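# Fold the skirt in half, waistband onto hem

## Task

Fold the skirt in half so the waistband ends up on top, roughly aligned with the hem and barely overhanging it. The folded skirt must be fairly flat and entirely on the table, with its lower half lying flat. It must stay that way without the robot holding it. Finally, release it and move the grippers away.

## Robot and tools

Robot: two arms, left_arm and right_arm, each with a parallel two-finger gripper. The fingers point along the gripper's own +z axis and spread apart along its y axis. The reported end_effector_position is the spot between the finger pads, roughly 1 cm short of the fingertips.

Scene frame: all reported positions (metres) and orientations (quaternion w,x,y,z) share one frame. Its origin sits on the table surface midway between the arms, +z is up, +x reaches out across the table, and left_arm is on the +y side. The arm names do not tell you which side of an image an arm appears on. Printed hand positions may be somewhat wrong, especially when an arm is stretched far.

execute_actions, argument actions: a list of actions run one after another. Each action is a table of 1 to 15 rows; each row lasts one control step (1/30 s), and if there are fewer than 15 rows the last one is repeated to fill 15 steps. Every row is a single list of 14 numbers, each in [-1, 1], covering both arms even when only one moves: left_arm dx, dy, dz, rx, ry, rz, opening, then right_arm dx, dy, dz, rx, ry, rz, opening. dx to rz are an offset, expressed in that gripper's own axes, from the gripper's measured pose at the start of the action (for the first action in a call, the pose in the latest result for this scene). Every row counts from that same start pose, not from the row before. Scale: 1.0 equals 0.6 m for dx, dy, dz and 180 degrees for rotation; rx, ry, rz form a single rotation vector. Opening is absolute, not an offset: +1 fully open (0.094 m), -1 closed. An empty list just returns the current state and images.

move, arguments: target is one 14-number row laid out as above, with offsets taken from the pose in this scene's most recent result that reports one. speed is the path's top speed in m/s, 0.002 to 0.5, default 0.25; turning is capped at twice that value in rad/s. blocking (default true): if false the result comes after 0.5 s while the arm continues; then check with wait(0), and no execute_actions or move is accepted until a result shows the move has ended (or call stop). Both grippers travel in straight lines that finish together, lasting 0.5 to 10 s; anything longer is cut off at 10 s before the target. Rotation takes the shorter direction. Moves do not avoid obstacles or the other arm, grippers trail and can drift off the path and exceed speed, mostly near full reach. Openings are applied at the move's start. Faster contact means harder impact, and aiming further beyond a contact pushes harder. The result adds a move: line with the ending (done, off_target, moving, held, fault) and active limits, plus each gripper's distance from its target. If only one arm is named, the other finished at rest. held as an ending means a safety check stopped that arm's final step; limits=paced means the commanded pose was clipped; limits=held means some steps were blocked and the arm may then jump well above speed.

wait, argument seconds (0 to 10): lets time pass with each arm keeping its last command; a running move keeps going and the wait returns early when it ends. stop (no arguments): brakes a running move; it needs distance to brake, more when fast; the fingers keep moving. zoom_image, arguments camera (cam_high, cam_low, cam_left_wrist, cam_right_wrist) and region [x0, y0, x1, y1] in pixels of that camera's last full 504x504 image, origin top-left, at most 504 by 504. finished_scene, argument scene: the number of the current scene; it ends the scene permanently after the robot holds the last command, and reports success.

Controller behaviour: each control step clips the commanded pose to within 70 mm and 16 degrees of the measured pose, then drives the joints by damped inverse kinematics, favouring position over orientation. A distant target can take several actions; after an action an arm goes at most to its last clipped pose, so send the remainder next. Hand target lines show where each gripper is currently being driven. Arms often stop a centimetre or more short, usually low, and repeated zero offsets can let them sag. To keep an arm still, send the correction back to its desired pose in a reply's first call and zeros afterwards, raising the aim if it still droops, and always send the opening it should keep. Elbows never lock fully straight. Joint ranges (rad), base to gripper: waist -2.880 to 2.880, shoulder 0.000 to 3.142, elbow 0.000 to 3.019, wrist pitch -1.693 to 1.571, wrist yaw -1.571 to 1.571, wrist roll -2.094 to 2.094. A pose unreachable line means the clearance check altered or blocked the named arm's command.

Gripping: grip_measured is the finger opening on the same scale as the command; the last Joint positions value is the opening in metres. Readings may be off by about 1 mm per gripper, constant within a scene. To hold something, command an opening below grip_measured: about 0.03 lower holds firmly, less holds lightly. Pad force tops out near 50 to 62 N (lower on some grippers and on parts thinner than about 2 mm), with a brief spike on first contact. Cloth is thin, so pinch deliberately.

Joint torques are listed in joint order without the gripper; they include offsets, scale factors, friction and noise, and are nonzero even in free air.

Avoid: the arms hitting or pressing each other hard (may end the scene), dropping or letting the skirt slip, slamming into the table, very hard pushes, and long load holding that heats motors. A MOTOR HOT line appears from 85 °C; at 100 °C an OVER-TEMPERATURE FAULT makes that arm and its gripper go limp and fall until cooled. Any FAULT stop is costly. At the end, open the grippers and lift them clear so the fold stays in place by itself.

Each tool is called after "Emit:" in YAML: its name, and indented under it one key for each argument.

## Session

Emit:
execute_actions:
  actions: []

Scene clock: 0.00 s.
left_arm: end_effector_position=(+0.4559, +0.6306, +0.3231) grip_measured=+1.000 end_effector_quat_wxyz=(+0.280, +0.237, +0.930, +0.017) | right_arm: end_effector_position=(+0.8526, -0.3552, +0.1264) grip_measured=+1.000 end_effector_quat_wxyz=(-0.272, +0.723, -0.566, +0.288)
Joint positions: left_arm=[ 0.738  1.594  1.67  -1.265  0.433  1.118  0.094] | right_arm=[-0.074  2.362  2.222 -0.619 -0.073 -1.791  0.094]
Joint velocities: left_arm=[-0.005 -0.005  0.002 -0.022 -0.022  0.022  0.   ] | right_arm=[-0.015 -0.005 -0.007  0.012 -0.022  0.022  0.   ]
Joint torques (N m, as the arm reports them, + toward a larger angle): no reading
Motor temperatures (°C, as the motors report them): left_arm=[23 21 23 21 20 21] | right_arm=[21 20 20 22 22 22]
Hand target (left_arm): +0.460, +0.634, +0.343; +0.293, +0.241, +0.925, +0.034
Hand target (right_arm): +0.860, -0.355, +0.153; -0.285, +0.716, -0.560, +0.305

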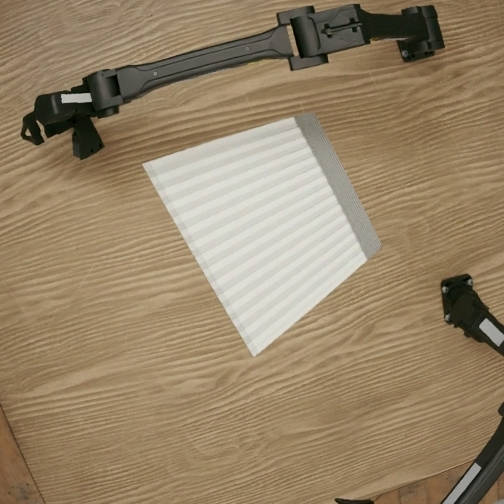

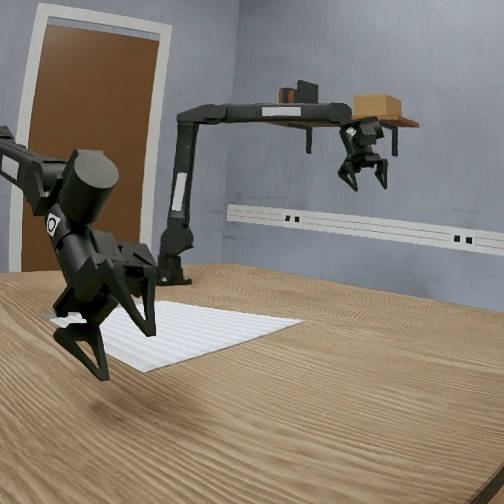

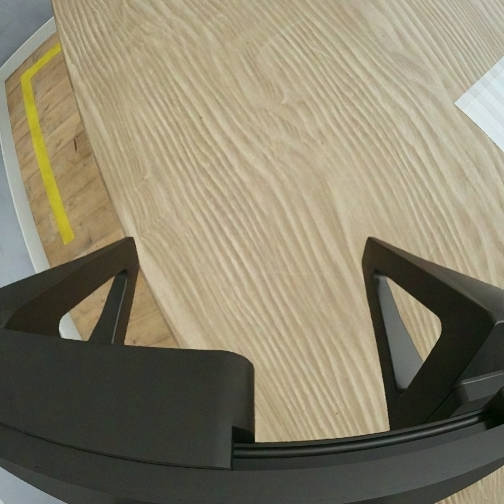

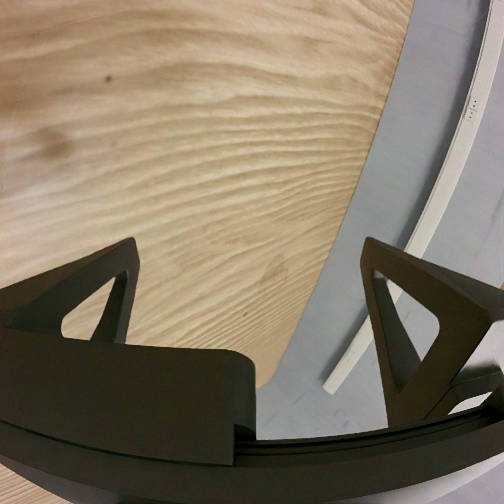

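Emit:
move:
  target: [0.165,-1,0.18,0.119,0.142,0.24,0.2,-0.485,0.66,-0.632,-0.255,-0.046,-0.016,0.2]

Scene clock: 15.67 s.
left_arm: end_effector_position=(+0.1797, +0.1385, +0.0798) grip_measured=+0.202 end_effector_quat_wxyz=(-0.012, +0.598, +0.801, +0.001) | right_arm: end_effector_position=(+0.2632, -0.1809, +0.0639) grip_measured=+0.202 end_effector_quat_wxyz=(+0.004, +0.805, -0.593, -0.000)
Joint positions: left_arm=[-0.698  1.182  0.688 -1.1    0.     0.549  0.056] | right_arm=[ 0.465  1.424  0.857 -1.011  0.003 -1.342  0.056]
Joint velocities: left_arm=[-0.005  0.005 -0.007  0.007 -0.037 -0.081  0.   ] | right_arm=[-0.024  0.005  0.007 -0.002 -0.022  0.007 -0.001]
Joint torques (N m, as the arm reports them, + toward a larger angle): left_arm=[ 1.33 -3.65  9.22  0.81 -0.24  0.07] | right_arm=[ -0.82 -10.85   7.29  -0.38  -0.14   0.15]
Motor temperatures (°C, as the motors report them): left_arm=[23 22 27 21 20 21] | right_arm=[21 23 24 22 22 22]
Hand target (left_arm): +0.183, +0.135, +0.079; -0.004, +0.595, +0.804, +0.002
Hand target (right_arm): +0.260, -0.182, +0.068; +0.002, +0.801, -0.599, -0.000
Off the commanded pose (left_arm): 0.007 m, 1 deg.
Off the commanded pose (right_arm): 0.007 m, 1 deg.
move: done

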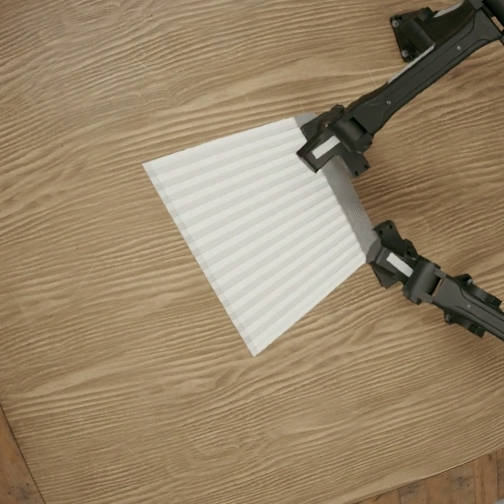

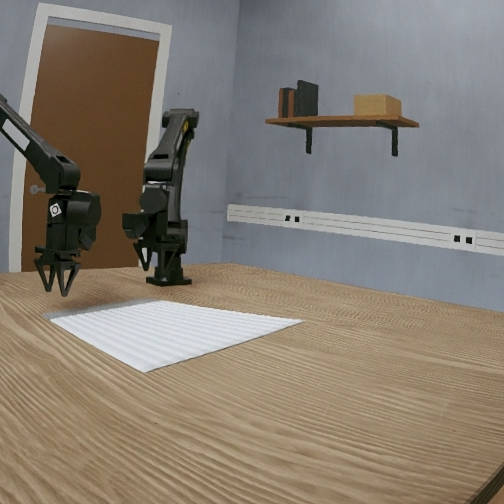

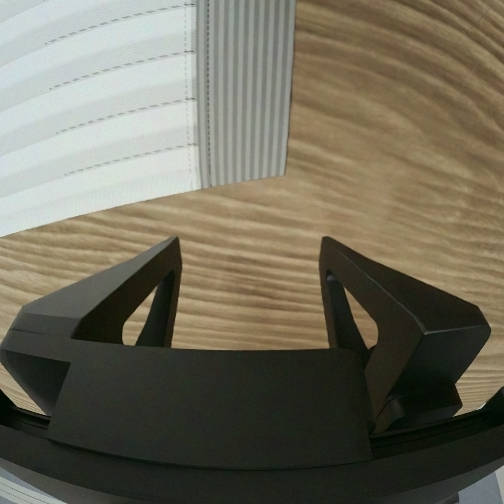

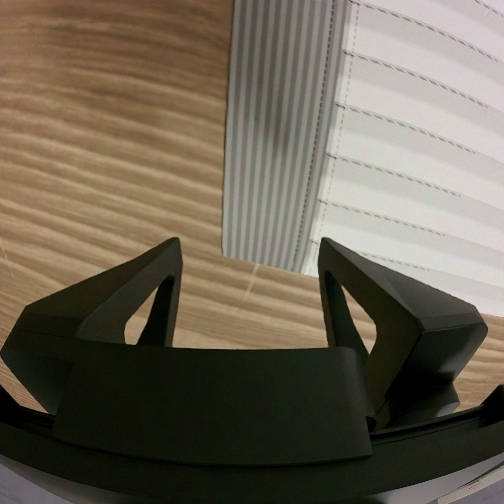

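Emit:
move:
  target: [-0.05,-0.015,0.085,0,0,0,0.2,0,0.005,0.058,0,0,0,0.2]
  speed: 0.1

Scene clock: 18.37 s.
left_arm: end_effector_position=(+0.1817, +0.1119, +0.0330) grip_measured=+0.202 end_effector_quat_wxyz=(-0.013, +0.597, +0.802, +0.002) | right_arm: end_effector_position=(+0.2616, -0.1819, +0.0334) grip_measured=+0.202 end_effector_quat_wxyz=(+0.003, +0.804, -0.594, +0.000)
Joint positions: left_arm=[-0.761  1.329  0.664 -0.931  0.     0.483  0.056] | right_arm=[ 0.465  1.472  0.81  -0.913  0.003 -1.339  0.056]
Joint velocities: left_arm=[-0.005 -0.005 -0.002 -0.012 -0.007 -0.007  0.   ] | right_arm=[-0.005  0.005 -0.007 -0.012 -0.007 -0.081 -0.001]
Joint torques (N m, as the arm reports them, + toward a larger angle): left_arm=[ 0.68 -4.27  7.77  0.8  -0.02  0.05] | right_arm=[-0.69 -8.17  6.64  0.75 -0.2   0.01]
Motor temperatures (°C, as the motors report them): left_arm=[23 22 27 21 20 21] | right_arm=[21 23 24 22 22 22]
Hand target (left_arm): +0.179, +0.108, +0.028; -0.012, +0.598, +0.802, +0.001
Hand target (right_arm): +0.261, -0.182, +0.029; +0.004, +0.805, -0.593, -0.000
Off the commanded pose (left_arm): 0.007 m, 0 deg.
Off the commanded pose (right_arm): 0.004 m, 0 deg.
move: done

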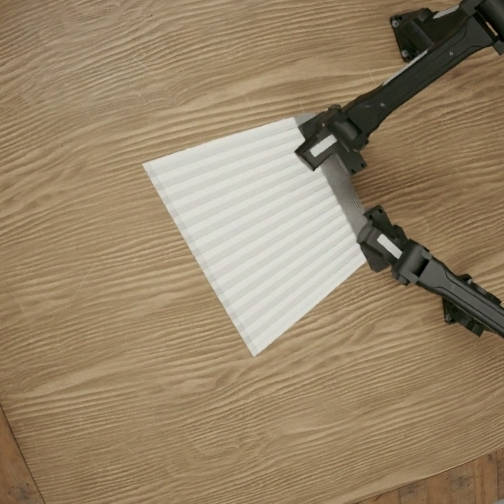

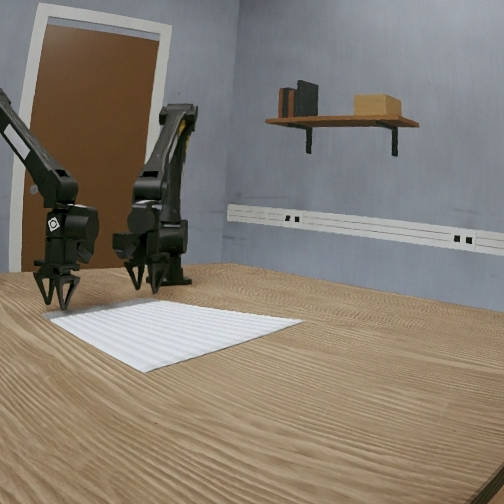

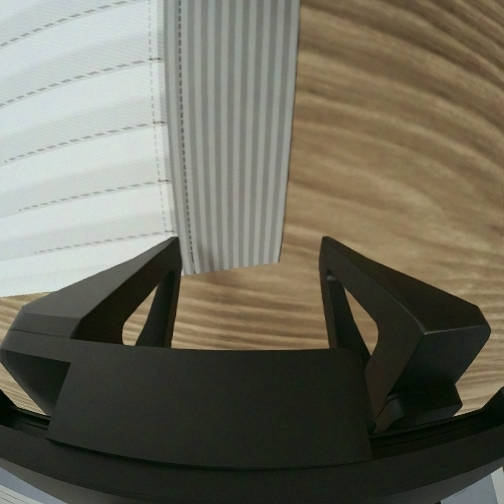

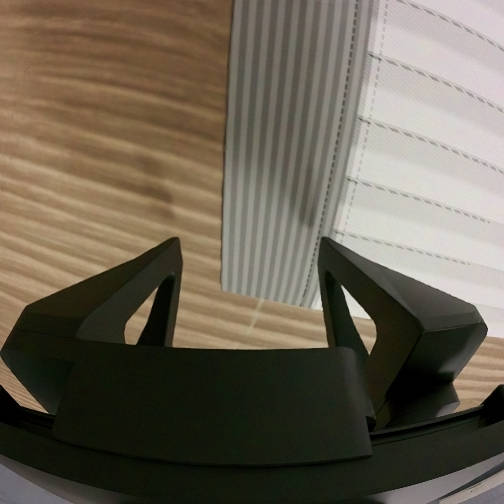

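Emit:
move:
  target: [0,0,0.047,0,0,0,0,0.02,0,0.047,0,0,0,0]
  speed: 0.04

Emit:
move:
  target: [0,0,0.006,0,0,0,-1,0,0,0.006,0,0,0,-1]

Emit:
move:
  target: [0,0.03,-0.1,0,0,0,-1,0,-0.03,-0.1,0,0,0,-1]
  speed: 0.1

Scene clock: 22.13 s.
left_arm: end_effector_position=(+0.1814, +0.1122, +0.0134) grip_measured=+0.001 end_effector_quat_wxyz=(-0.010, +0.596, +0.803, +0.002) | right_arm: end_effector_position=(+0.2656, -0.1846, +0.0193) grip_measured=+0.002 end_effector_quat_wxyz=(-0.005, +0.806, -0.592, +0.002)
Joint positions: left_arm=[-0.761  1.369  0.635 -0.857  0.     0.481  0.047] | right_arm=[ 0.451  1.496  0.789 -0.853 -0.001 -1.359  0.047]
Joint velocities: left_arm=[-0.015  0.005  0.002 -0.007 -0.037  0.037 -0.   ] | right_arm=[-0.005 -0.005  0.007 -0.012 -0.022 -0.007 -0.   ]
Joint torques (N m, as the arm reports them, + toward a larger angle): left_arm=[ 1.66 -3.9   7.    1.07 -0.09  0.19] | right_arm=[-3.13 -6.51  5.75  1.16 -0.06 -0.08]
Motor temperatures (°C, as the motors report them): left_arm=[23 22 26 21 20 21] | right_arm=[21 23 23 22 22 22]
Hand target (left_arm): +0.181, +0.113, +0.005; -0.013, +0.597, +0.802, +0.002
Hand target (right_arm): +0.265, -0.193, +0.006; +0.002, +0.804, -0.594, +0.000
Off the commanded pose (left_arm): 0.009 m, 0 deg.
Off the commanded pose (right_arm): 0.017 m, 1 deg.
move: off_target (right_arm)

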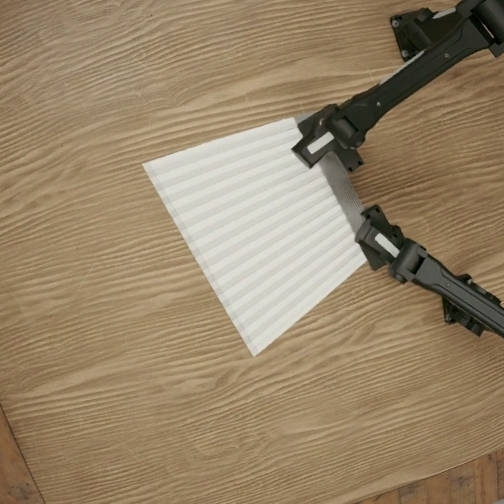

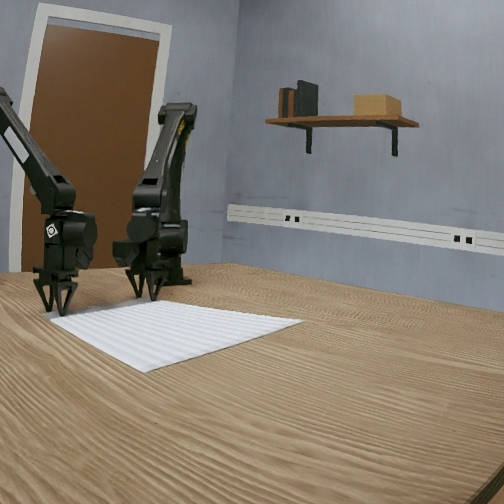

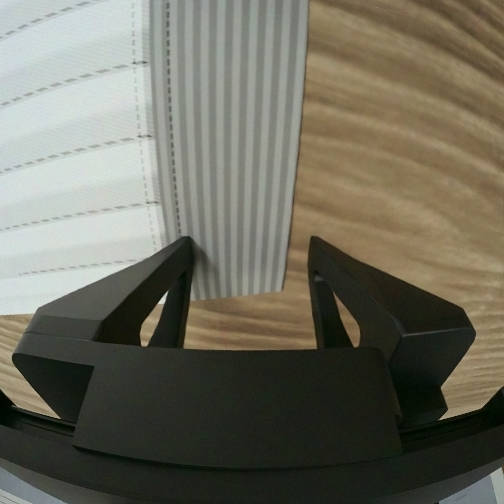

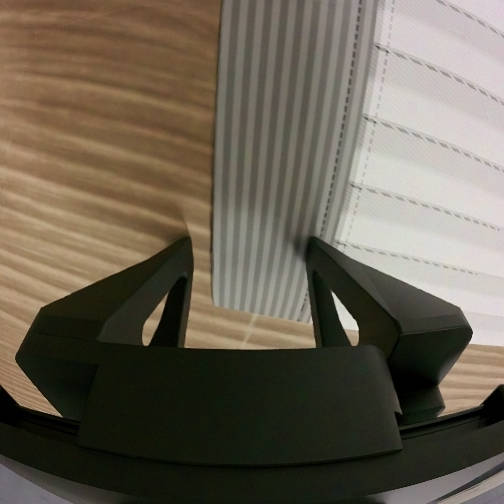

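Scene clock: 22.83 s.
left_arm: end_effector_position=(+0.1817, +0.1125, +0.0134) grip_measured=-0.991 end_effector_quat_wxyz=(-0.010, +0.596, +0.803, +0.003) | right_arm: end_effector_position=(+0.2658, -0.1845, +0.0197) grip_measured=-0.986 end_effector_quat_wxyz=(-0.006, +0.806, -0.592, +0.002)
Joint positions: left_arm=[-0.761  1.369  0.635 -0.857 -0.002  0.481  0.   ] | right_arm=[ 0.451  1.495  0.789 -0.852 -0.001 -1.359  0.001]
Joint velocities: left_arm=[-0.005  0.005  0.012  0.002 -0.066 -0.037  0.   ] | right_arm=[-0.005  0.005  0.007  0.017 -0.051  0.037  0.001]
Joint torques (N m, as the arm reports them, + toward a larger angle): left_arm=[ 1.67 -4.74  7.28  0.62  0.01  0.16] | right_arm=[-0.86 -8.4   6.5   0.59 -0.06  0.01]
Motor temperatures (°C, as the motors report them): left_arm=[23 22 26 21 20 21] | right_arm=[21 23 23 22 22 22]
Hand target (left_arm): +0.181, +0.112, +0.010; -0.010, +0.596, +0.803, +0.002
Hand target (right_arm): +0.266, -0.185, +0.016; -0.005, +0.806, -0.592, +0.002
Off the commanded pose (left_arm): 0.004 m, 0 deg.
Off the commanded pose (right_arm): 0.004 m, 0 deg.
move: done

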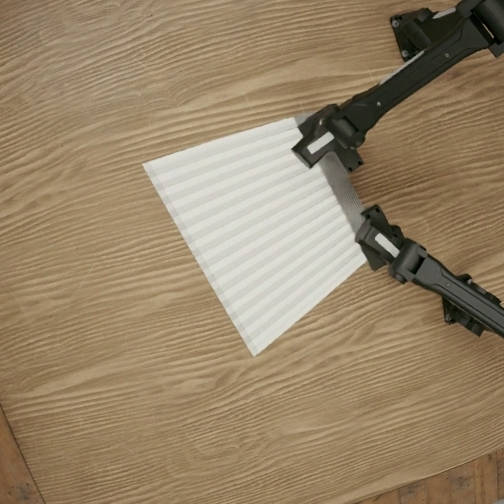

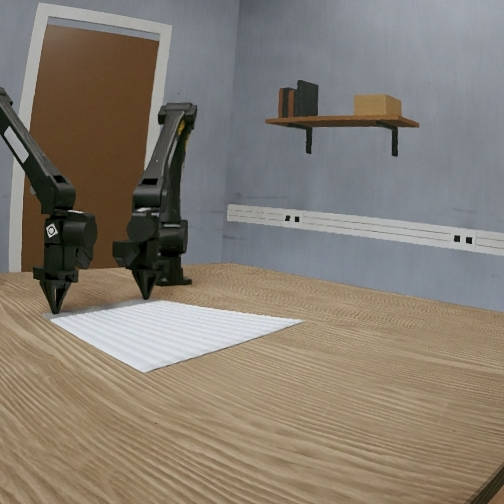

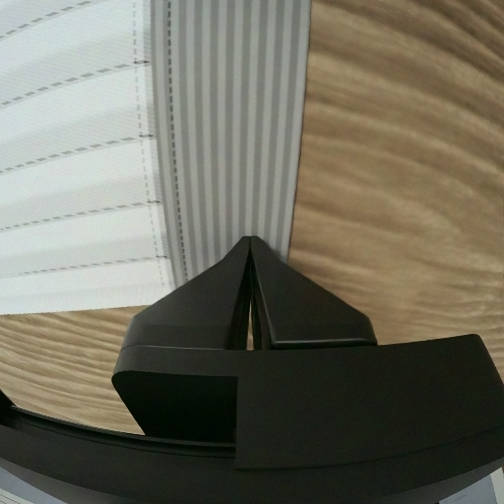

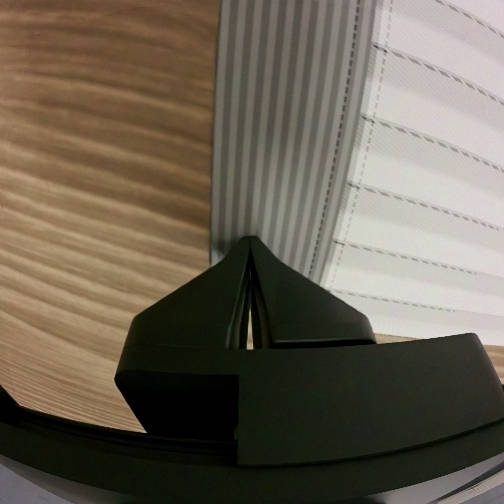

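Scene clock: 23.83 s.
left_arm: end_effector_position=(+0.1808, +0.1274, +0.0527) grip_measured=-0.991 end_effector_quat_wxyz=(-0.036, +0.597, +0.801, +0.005) | right_arm: end_effector_position=(+0.2619, -0.1867, +0.0614) grip_measured=-0.986 end_effector_quat_wxyz=(+0.016, +0.806, -0.592, -0.008)
Joint positions: left_arm=[-0.726  1.29   0.691 -1.044 -0.002  0.521  0.   ] | right_arm=[ 0.451  1.437  0.861 -1.031 -0.001 -1.359  0.001]
Joint velocities: left_arm=[-0.015 -0.005 -0.022 -0.007  0.037  0.081 -0.001] | right_arm=[-0.005 -0.005 -0.012 -0.007  0.051 -0.037  0.   ]
Joint torques (N m, as the arm reports them, + toward a larger angle): left_arm=[ 2.82 -5.79 12.75 -0.48 -0.15  0.25] | right_arm=[ -1.9  -10.52  11.32  -0.13  -0.19  -0.03]
Motor temperatures (°C, as the motors report them): left_arm=[23 22 27 21 20 21] | right_arm=[21 23 24 22 22 22]
Hand target (left_arm): +0.198, +0.117, +0.073; -0.010, +0.596, +0.803, +0.003
Hand target (right_arm): +0.281, -0.180, +0.081; -0.006, +0.806, -0.592, +0.003
Off the commanded pose (left_arm): 0.030 m, 3 deg.
Off the commanded pose (right_arm): 0.028 m, 3 deg.
move: off_target (left_arm, right_arm)

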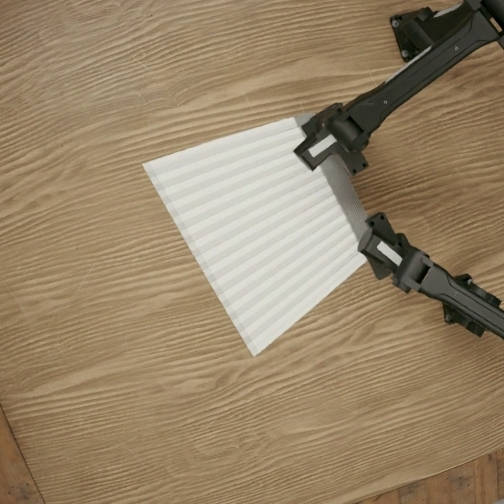

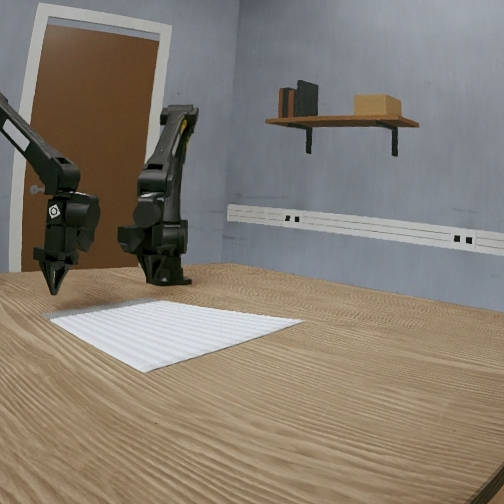

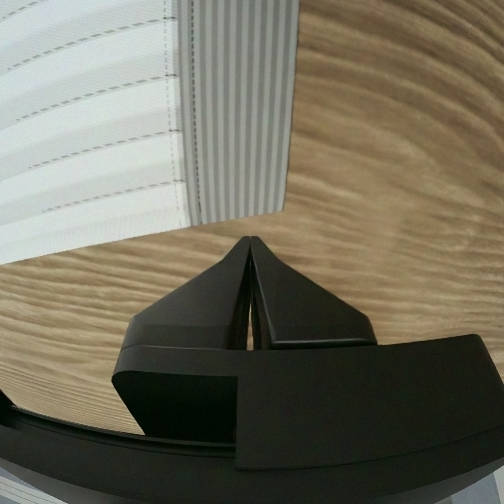

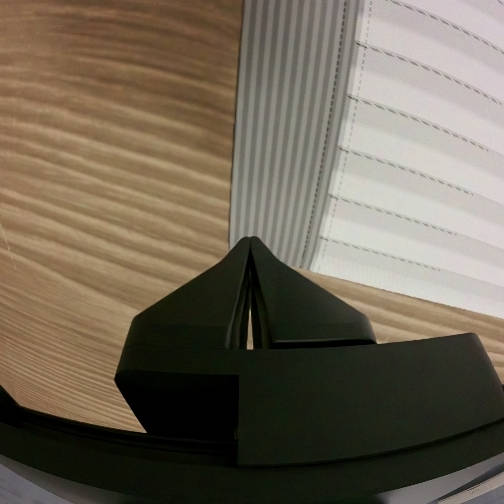

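Emit:
move:
  target: [-0.03,-0.012,0.095,-0.06,-0.018,0,0,0,0,0.105,0.055,0,0,0]
  speed: 0.06

Emit:
execute_actions:
  actions:
    - [[0,0,0.025,0,0,0,-0.4,0,0,0.025,0,0,0,-0.4]]
    - [[0,0,0.025,0,0,0,-1,0,0,0.025,0,0,0,-1]]

Scene clock: 29.63 s.
left_arm: end_effector_position=(+0.1832, +0.1129, +0.0139) grip_measured=-0.002 end_effector_quat_wxyz=(+0.043, +0.601, +0.795, +0.066) | right_arm: end_effector_position=(+0.2697, -0.1874, +0.0200) grip_measured=-0.002 end_effector_quat_wxyz=(-0.065, +0.804, -0.590, +0.046)
Joint positions: left_arm=[-0.842  1.322  0.585 -0.779 -0.148  0.421  0.047] | right_arm=[ 0.454  1.418  0.696 -0.692  0.032 -1.359  0.047]
Joint velocities: left_arm=[-0.015 -0.005 -0.002  0.007 -0.051 -0.022  0.   ] | right_arm=[ 0.005 -0.015  0.007  0.007 -0.022 -0.022  0.   ]
Joint torques (N m, as the arm reports them, + toward a larger angle): left_arm=[ 0.27 -2.27  5.28  2.51 -0.14 -0.14] | right_arm=[ 0.08 -4.92  4.62  2.12 -0.03  0.19]
Motor temperatures (°C, as the motors report them): left_arm=[23 22 27 21 20 21] | right_arm=[21 22 24 22 22 22]
Hand target (left_arm): +0.176, +0.112, -0.004; +0.043, +0.598, +0.798, +0.064
Hand target (right_arm): +0.260, -0.188, -0.001; -0.054, +0.805, -0.590, +0.042
Off the commanded pose (left_arm): 0.020 m, 0 deg.
Off the commanded pose (right_arm): 0.024 m, 1 deg.
move: off_target (left_arm, right_arm)

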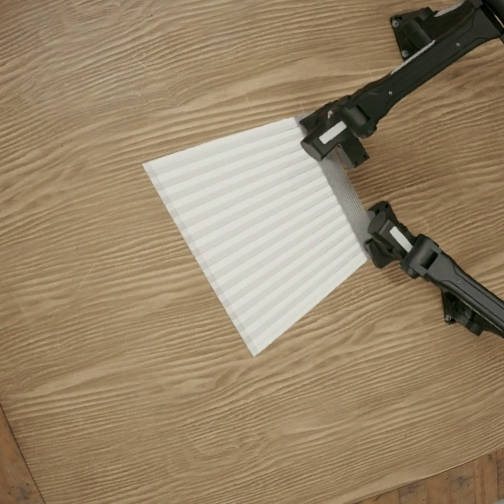

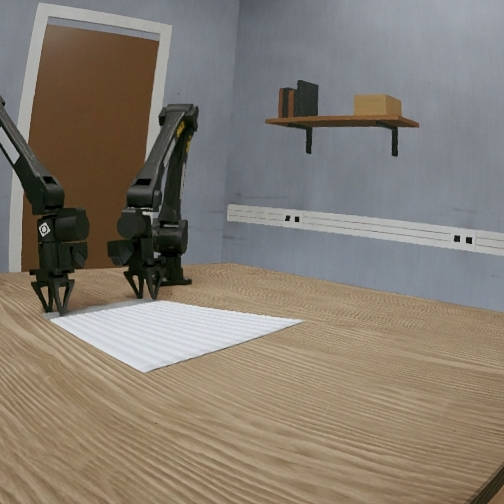

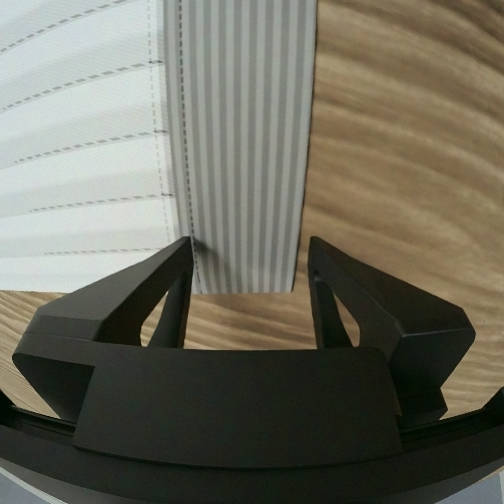

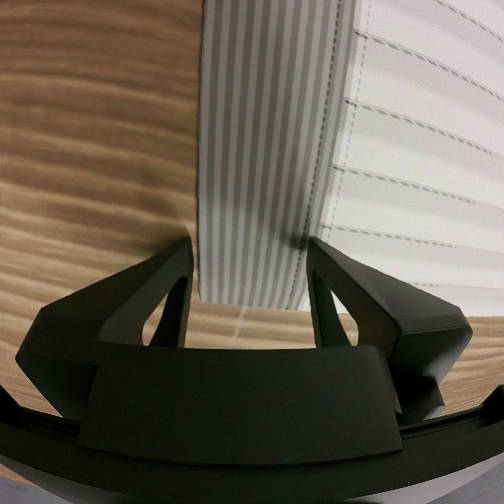

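Scene clock: 30.63 s.
left_arm: end_effector_position=(+0.1865, +0.1069, +0.0114) grip_measured=-0.990 end_effector_quat_wxyz=(+0.056, +0.600, +0.796, +0.059) | right_arm: end_effector_position=(+0.2774, -0.1831, +0.0183) grip_measured=-0.985 end_effector_quat_wxyz=(-0.080, +0.802, -0.589, +0.053)
Joint positions: left_arm=[-0.842  1.329  0.581 -0.739 -0.14   0.422  0.   ] | right_arm=[ 0.454  1.427  0.695 -0.649  0.032 -1.359  0.001]
Joint velocities: left_arm=[-0.005 -0.005  0.002 -0.002  0.037  0.007 -0.001] | right_arm=[-0.005 -0.005 -0.002 -0.017 -0.022  0.037  0.   ]
Joint torques (N m, as the arm reports them, + toward a larger angle): left_arm=[ 2.28 -2.6   6.74  1.63 -0.32  0.22] | right_arm=[-1.79 -5.28  6.26  1.73 -0.17 -0.05]
Motor temperatures (°C, as the motors report them): left_arm=[23 22 27 21 20 21] | right_arm=[21 22 24 22 22 22]
Hand target (left_arm): +0.187, +0.110, -0.001; +0.051, +0.601, +0.795, +0.062
Hand target (right_arm): +0.277, -0.184, +0.005; -0.074, +0.803, -0.589, +0.051
Off the commanded pose (left_arm): 0.013 m, 1 deg.
Off the commanded pose (right_arm): 0.013 m, 1 deg.

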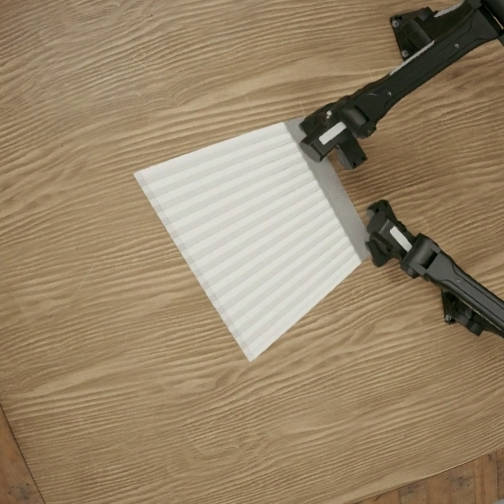

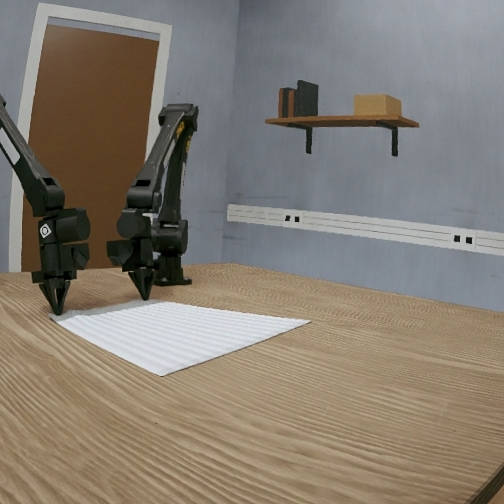

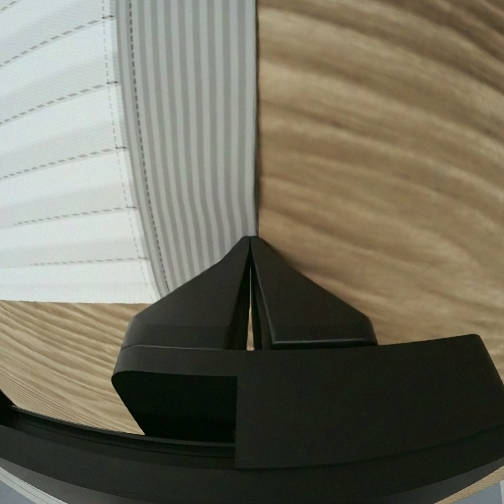

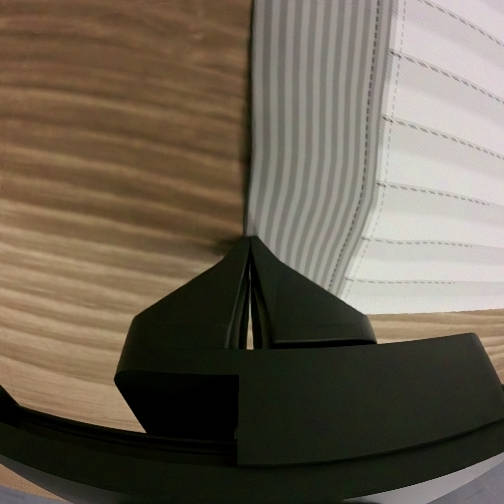

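Emit:
move:
  target: [0,0.055,-0.05,0.042,0.01,0,-1,0,-0.055,-0.05,-0.055,0,0,-1]
  speed: 0.1

Emit:
execute_actions:
  actions:
    - [[0,0,0,0,0,0,0.6,0,0,0,0,0,0,0.6]]
    - [[0,0,0.04,0,0,0,0.6,0,0,0.04,0,0,0,0.6]]

Scene clock: 35.13 s.
left_arm: end_effector_position=(+0.1956, +0.1263, +0.0336) grip_measured=-0.991 end_effector_quat_wxyz=(-0.008, +0.602, +0.798, +0.019) | right_arm: end_effector_position=(+0.2817, -0.1815, +0.0427) grip_measured=-0.986 end_effector_quat_wxyz=(+0.004, +0.805, -0.593, -0.001)
Joint positions: left_arm=[-0.714  1.324  0.661 -0.927 -0.036  0.544  0.   ] | right_arm=[ 0.437  1.5    0.872 -0.95   0.001 -1.37   0.001]
Joint velocities: left_arm=[-0.024 -0.015 -0.002 -0.002 -0.081  0.022  0.   ] | right_arm=[ 0.015 -0.024  0.007 -0.022 -0.051  0.037  0.   ]
Joint torques (N m, as the arm reports them, + toward a larger angle): left_arm=[ 2.7  -4.52 12.57 -0.39  0.1   0.27] | right_arm=[-2.62 -8.75 11.36 -0.35 -0.22 -0.1 ]
Motor temperatures (°C, as the motors report them): left_arm=[23 22 27 21 20 21] | right_arm=[21 22 24 22 22 22]
Hand target (left_arm): +0.212, +0.116, +0.047; +0.005, +0.602, +0.799, +0.015
Hand target (right_arm): +0.302, -0.176, +0.055; -0.010, +0.806, -0.592, +0.004
Off the commanded pose (left_arm): 0.024 m, 1 deg.
Off the commanded pose (right_arm): 0.025 m, 2 deg.
move: off_target (left_arm, right_arm)

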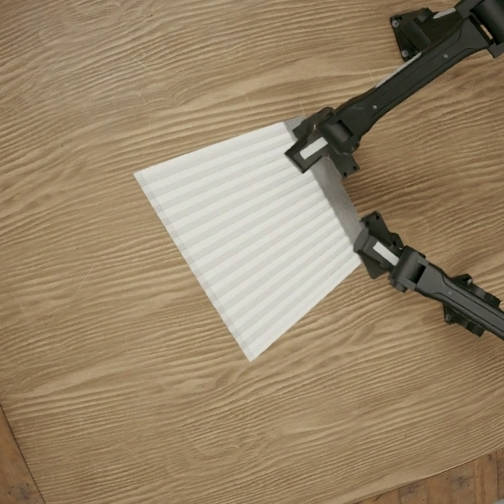

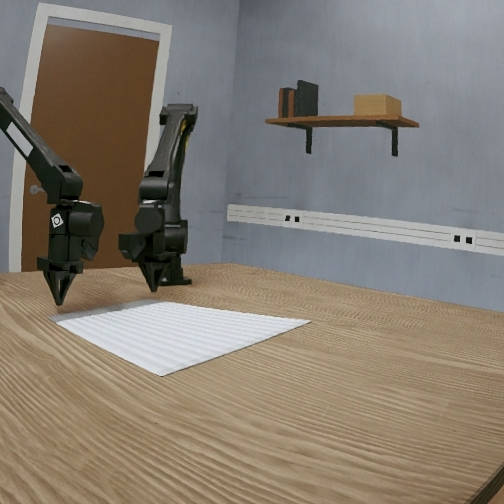

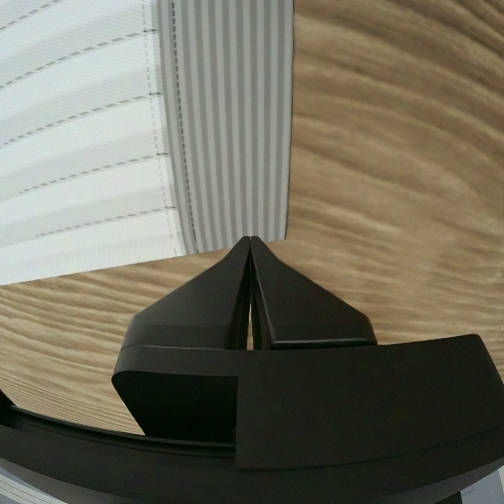

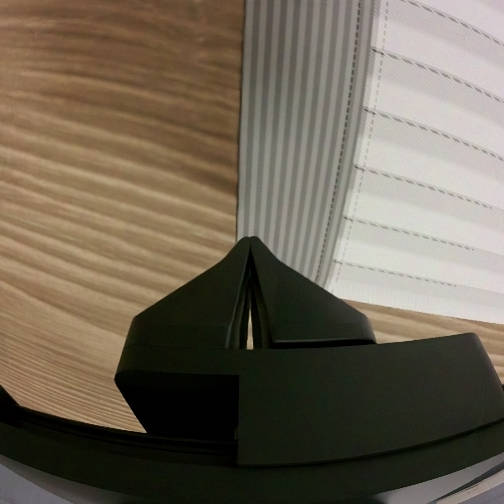

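Scene clock: 36.13 s.
left_arm: end_effector_position=(+0.1936, +0.1281, +0.0134) grip_measured=+0.598 end_effector_quat_wxyz=(-0.010, +0.602, +0.798, +0.019) | right_arm: end_effector_position=(+0.2819, -0.1814, +0.0215) grip_measured=+0.598 end_effector_quat_wxyz=(+0.004, +0.805, -0.593, -0.002)
Joint positions: left_arm=[-0.714  1.366  0.631 -0.86  -0.036  0.544  0.075] | right_arm=[ 0.437  1.541  0.849 -0.888  0.001 -1.37   0.075]
Joint velocities: left_arm=[ 0.005 -0.005 -0.012  0.012 -0.007 -0.022 -0.   ] | right_arm=[-0.005 -0.005 -0.012 -0.012 -0.022  0.037  0.   ]
Joint torques (N m, as the arm reports them, + toward a larger angle): left_arm=[ 1.93 -4.57  7.5   0.79 -0.11  0.19] | right_arm=[ -0.21 -10.06   6.43   0.31  -0.18   0.06]
Motor temperatures (°C, as the motors report them): left_arm=[23 22 27 21 20 21] | right_arm=[21 22 24 22 22 22]
Hand target (left_arm): +0.196, +0.127, +0.010; -0.008, +0.602, +0.798, +0.019
Hand target (right_arm): +0.282, -0.182, +0.018; +0.004, +0.805, -0.593, -0.001
Off the commanded pose (left_arm): 0.004 m, 0 deg.
Off the commanded pose (right_arm): 0.003 m, 0 deg.

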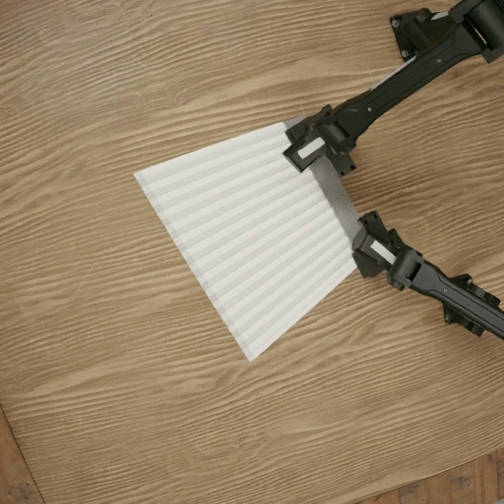

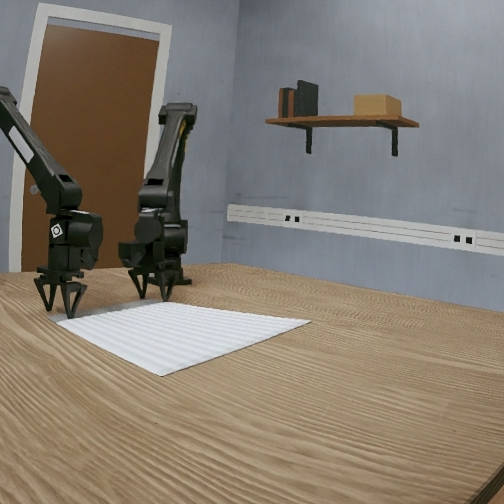

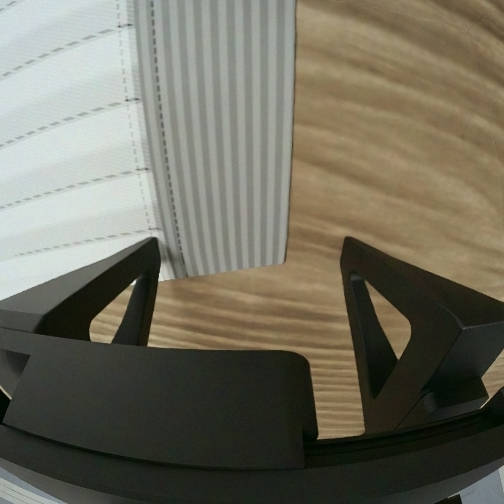

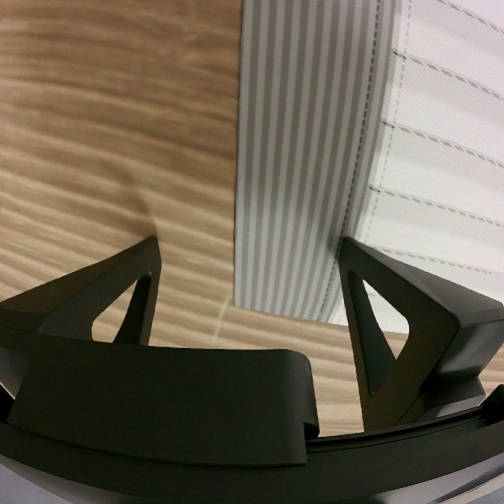

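Emit:
execute_actions:
  actions:
    - [[0,0,0.035,0,0,0,0.6,0,0,0.04,0,0,0,0.6]]
    - [[0,0,0.035,0,0,0,-0.2,0,0,0.035,0,0,0,-0.2]]

Emit:
execute_actions:
  actions:
    - [[0,0,0.035,0,0,0,-1,0,0,0.035,0,0,0,-1]]
    - [[0,0,0,0,0,0,-1,0,0,0,0,0,0,-1]]

Scene clock: 39.27 s.
left_arm: end_effector_position=(+0.2029, +0.1217, +0.0115) grip_measured=-0.198 end_effector_quat_wxyz=(+0.015, +0.602, +0.798, +0.021) | right_arm: end_effector_position=(+0.2990, -0.1734, +0.0180) grip_measured=-0.197 end_effector_quat_wxyz=(-0.030, +0.805, -0.593, +0.018)
Joint positions: left_arm=[-0.714  1.368  0.627 -0.804 -0.045  0.544  0.038] | right_arm=[ 0.437  1.547  0.842 -0.796  0.007 -1.37   0.038]
Joint velocities: left_arm=[-0.015 -0.005 -0.012  0.012  0.007 -0.051 -0.   ] | right_arm=[ 0.005 -0.015 -0.002  0.007  0.007 -0.007  0.001]
Joint torques (N m, as the arm reports them, + toward a larger angle): left_arm=[ 1.9  -2.36  5.53  1.44  0.3   0.18] | right_arm=[-0.61 -6.75  5.51  0.49 -0.23 -0.01]
Motor temperatures (°C, as the motors report them): left_arm=[23 22 27 21 20 21] | right_arm=[21 22 24 22 22 22]
Hand target (left_arm): +0.195, +0.128, -0.008; -0.004, +0.602, +0.798, +0.019
Hand target (right_arm): +0.288, -0.179, -0.001; -0.010, +0.805, -0.593, +0.006
Off the commanded pose (left_arm): 0.023 m, 2 deg.
Off the commanded pose (right_arm): 0.023 m, 3 deg.

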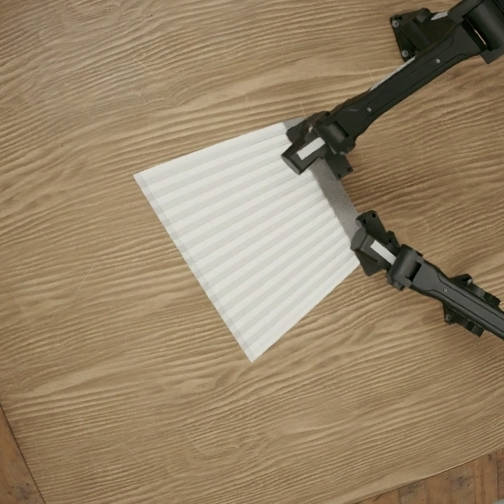

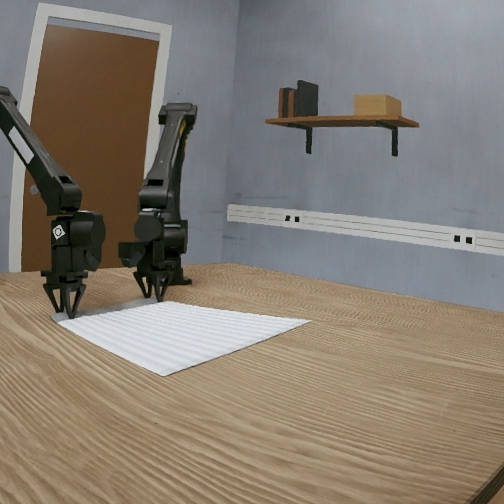

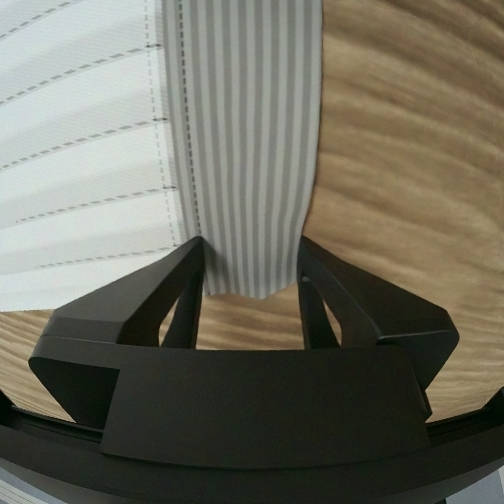

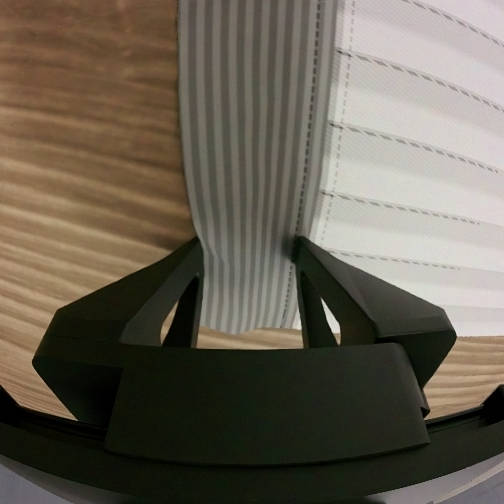

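Scene clock: 40.27 s.
left_arm: end_effector_position=(+0.2116, +0.1179, +0.0127) grip_measured=-0.964 end_effector_quat_wxyz=(+0.035, +0.601, +0.798, +0.028) | right_arm: end_effector_position=(+0.3081, -0.1689, +0.0206) grip_measured=-0.954 end_effector_quat_wxyz=(-0.050, +0.804, -0.592, +0.029)
Joint positions: left_arm=[-0.713  1.366  0.626 -0.768 -0.062  0.544  0.002] | right_arm=[ 0.437  1.542  0.842 -0.756  0.011 -1.37   0.002]
Joint velocities: left_arm=[-0.005 -0.005 -0.012 -0.007  0.022 -0.007 -0.   ] | right_arm=[-0.005 -0.005 -0.012 -0.012 -0.051 -0.007  0.001]
Joint torques (N m, as the arm reports them, + toward a larger angle): left_arm=[ 1.69 -5.13  7.81  0.33 -0.04  0.15] | right_arm=[-1.13 -9.61  7.06  0.4  -0.1   0.  ]
Motor temperatures (°C, as the motors report them): left_arm=[23 22 26 21 20 21] | right_arm=[21 22 23 22 22 22]
Hand target (left_arm): +0.211, +0.118, +0.012; +0.033, +0.601, +0.798, +0.027
Hand target (right_arm): +0.308, -0.169, +0.019; -0.047, +0.804, -0.592, +0.028
Off the commanded pose (left_arm): 0.001 m, 0 deg.
Off the commanded pose (right_arm): 0.002 m, 0 deg.

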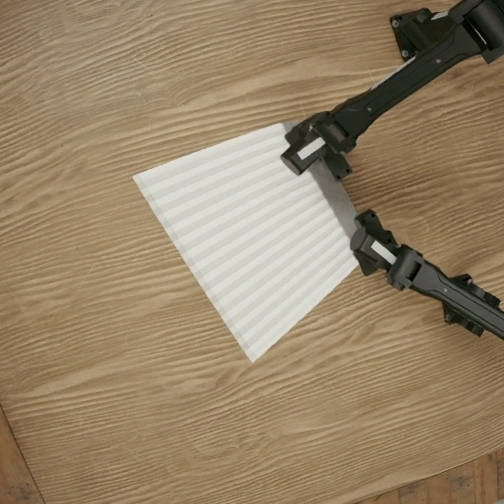

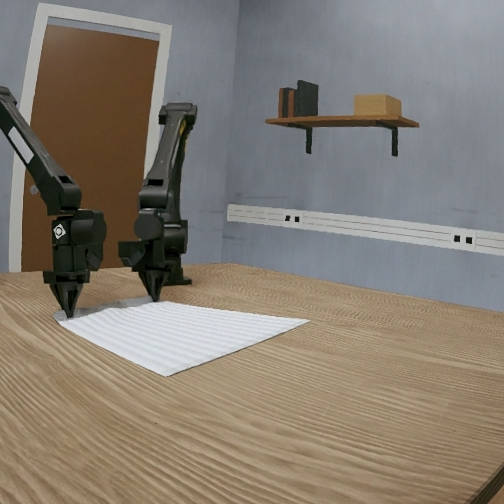

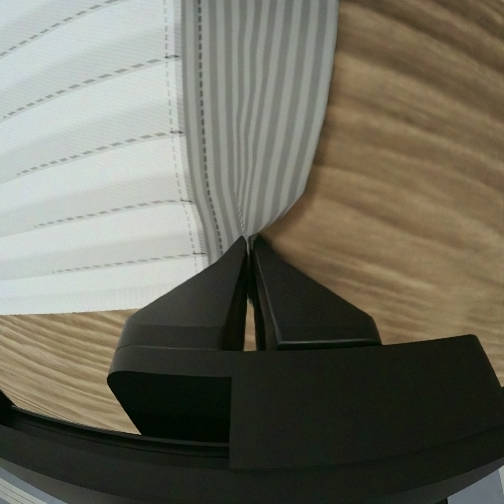

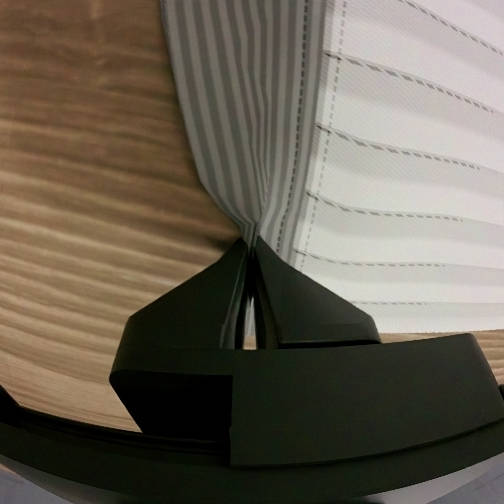

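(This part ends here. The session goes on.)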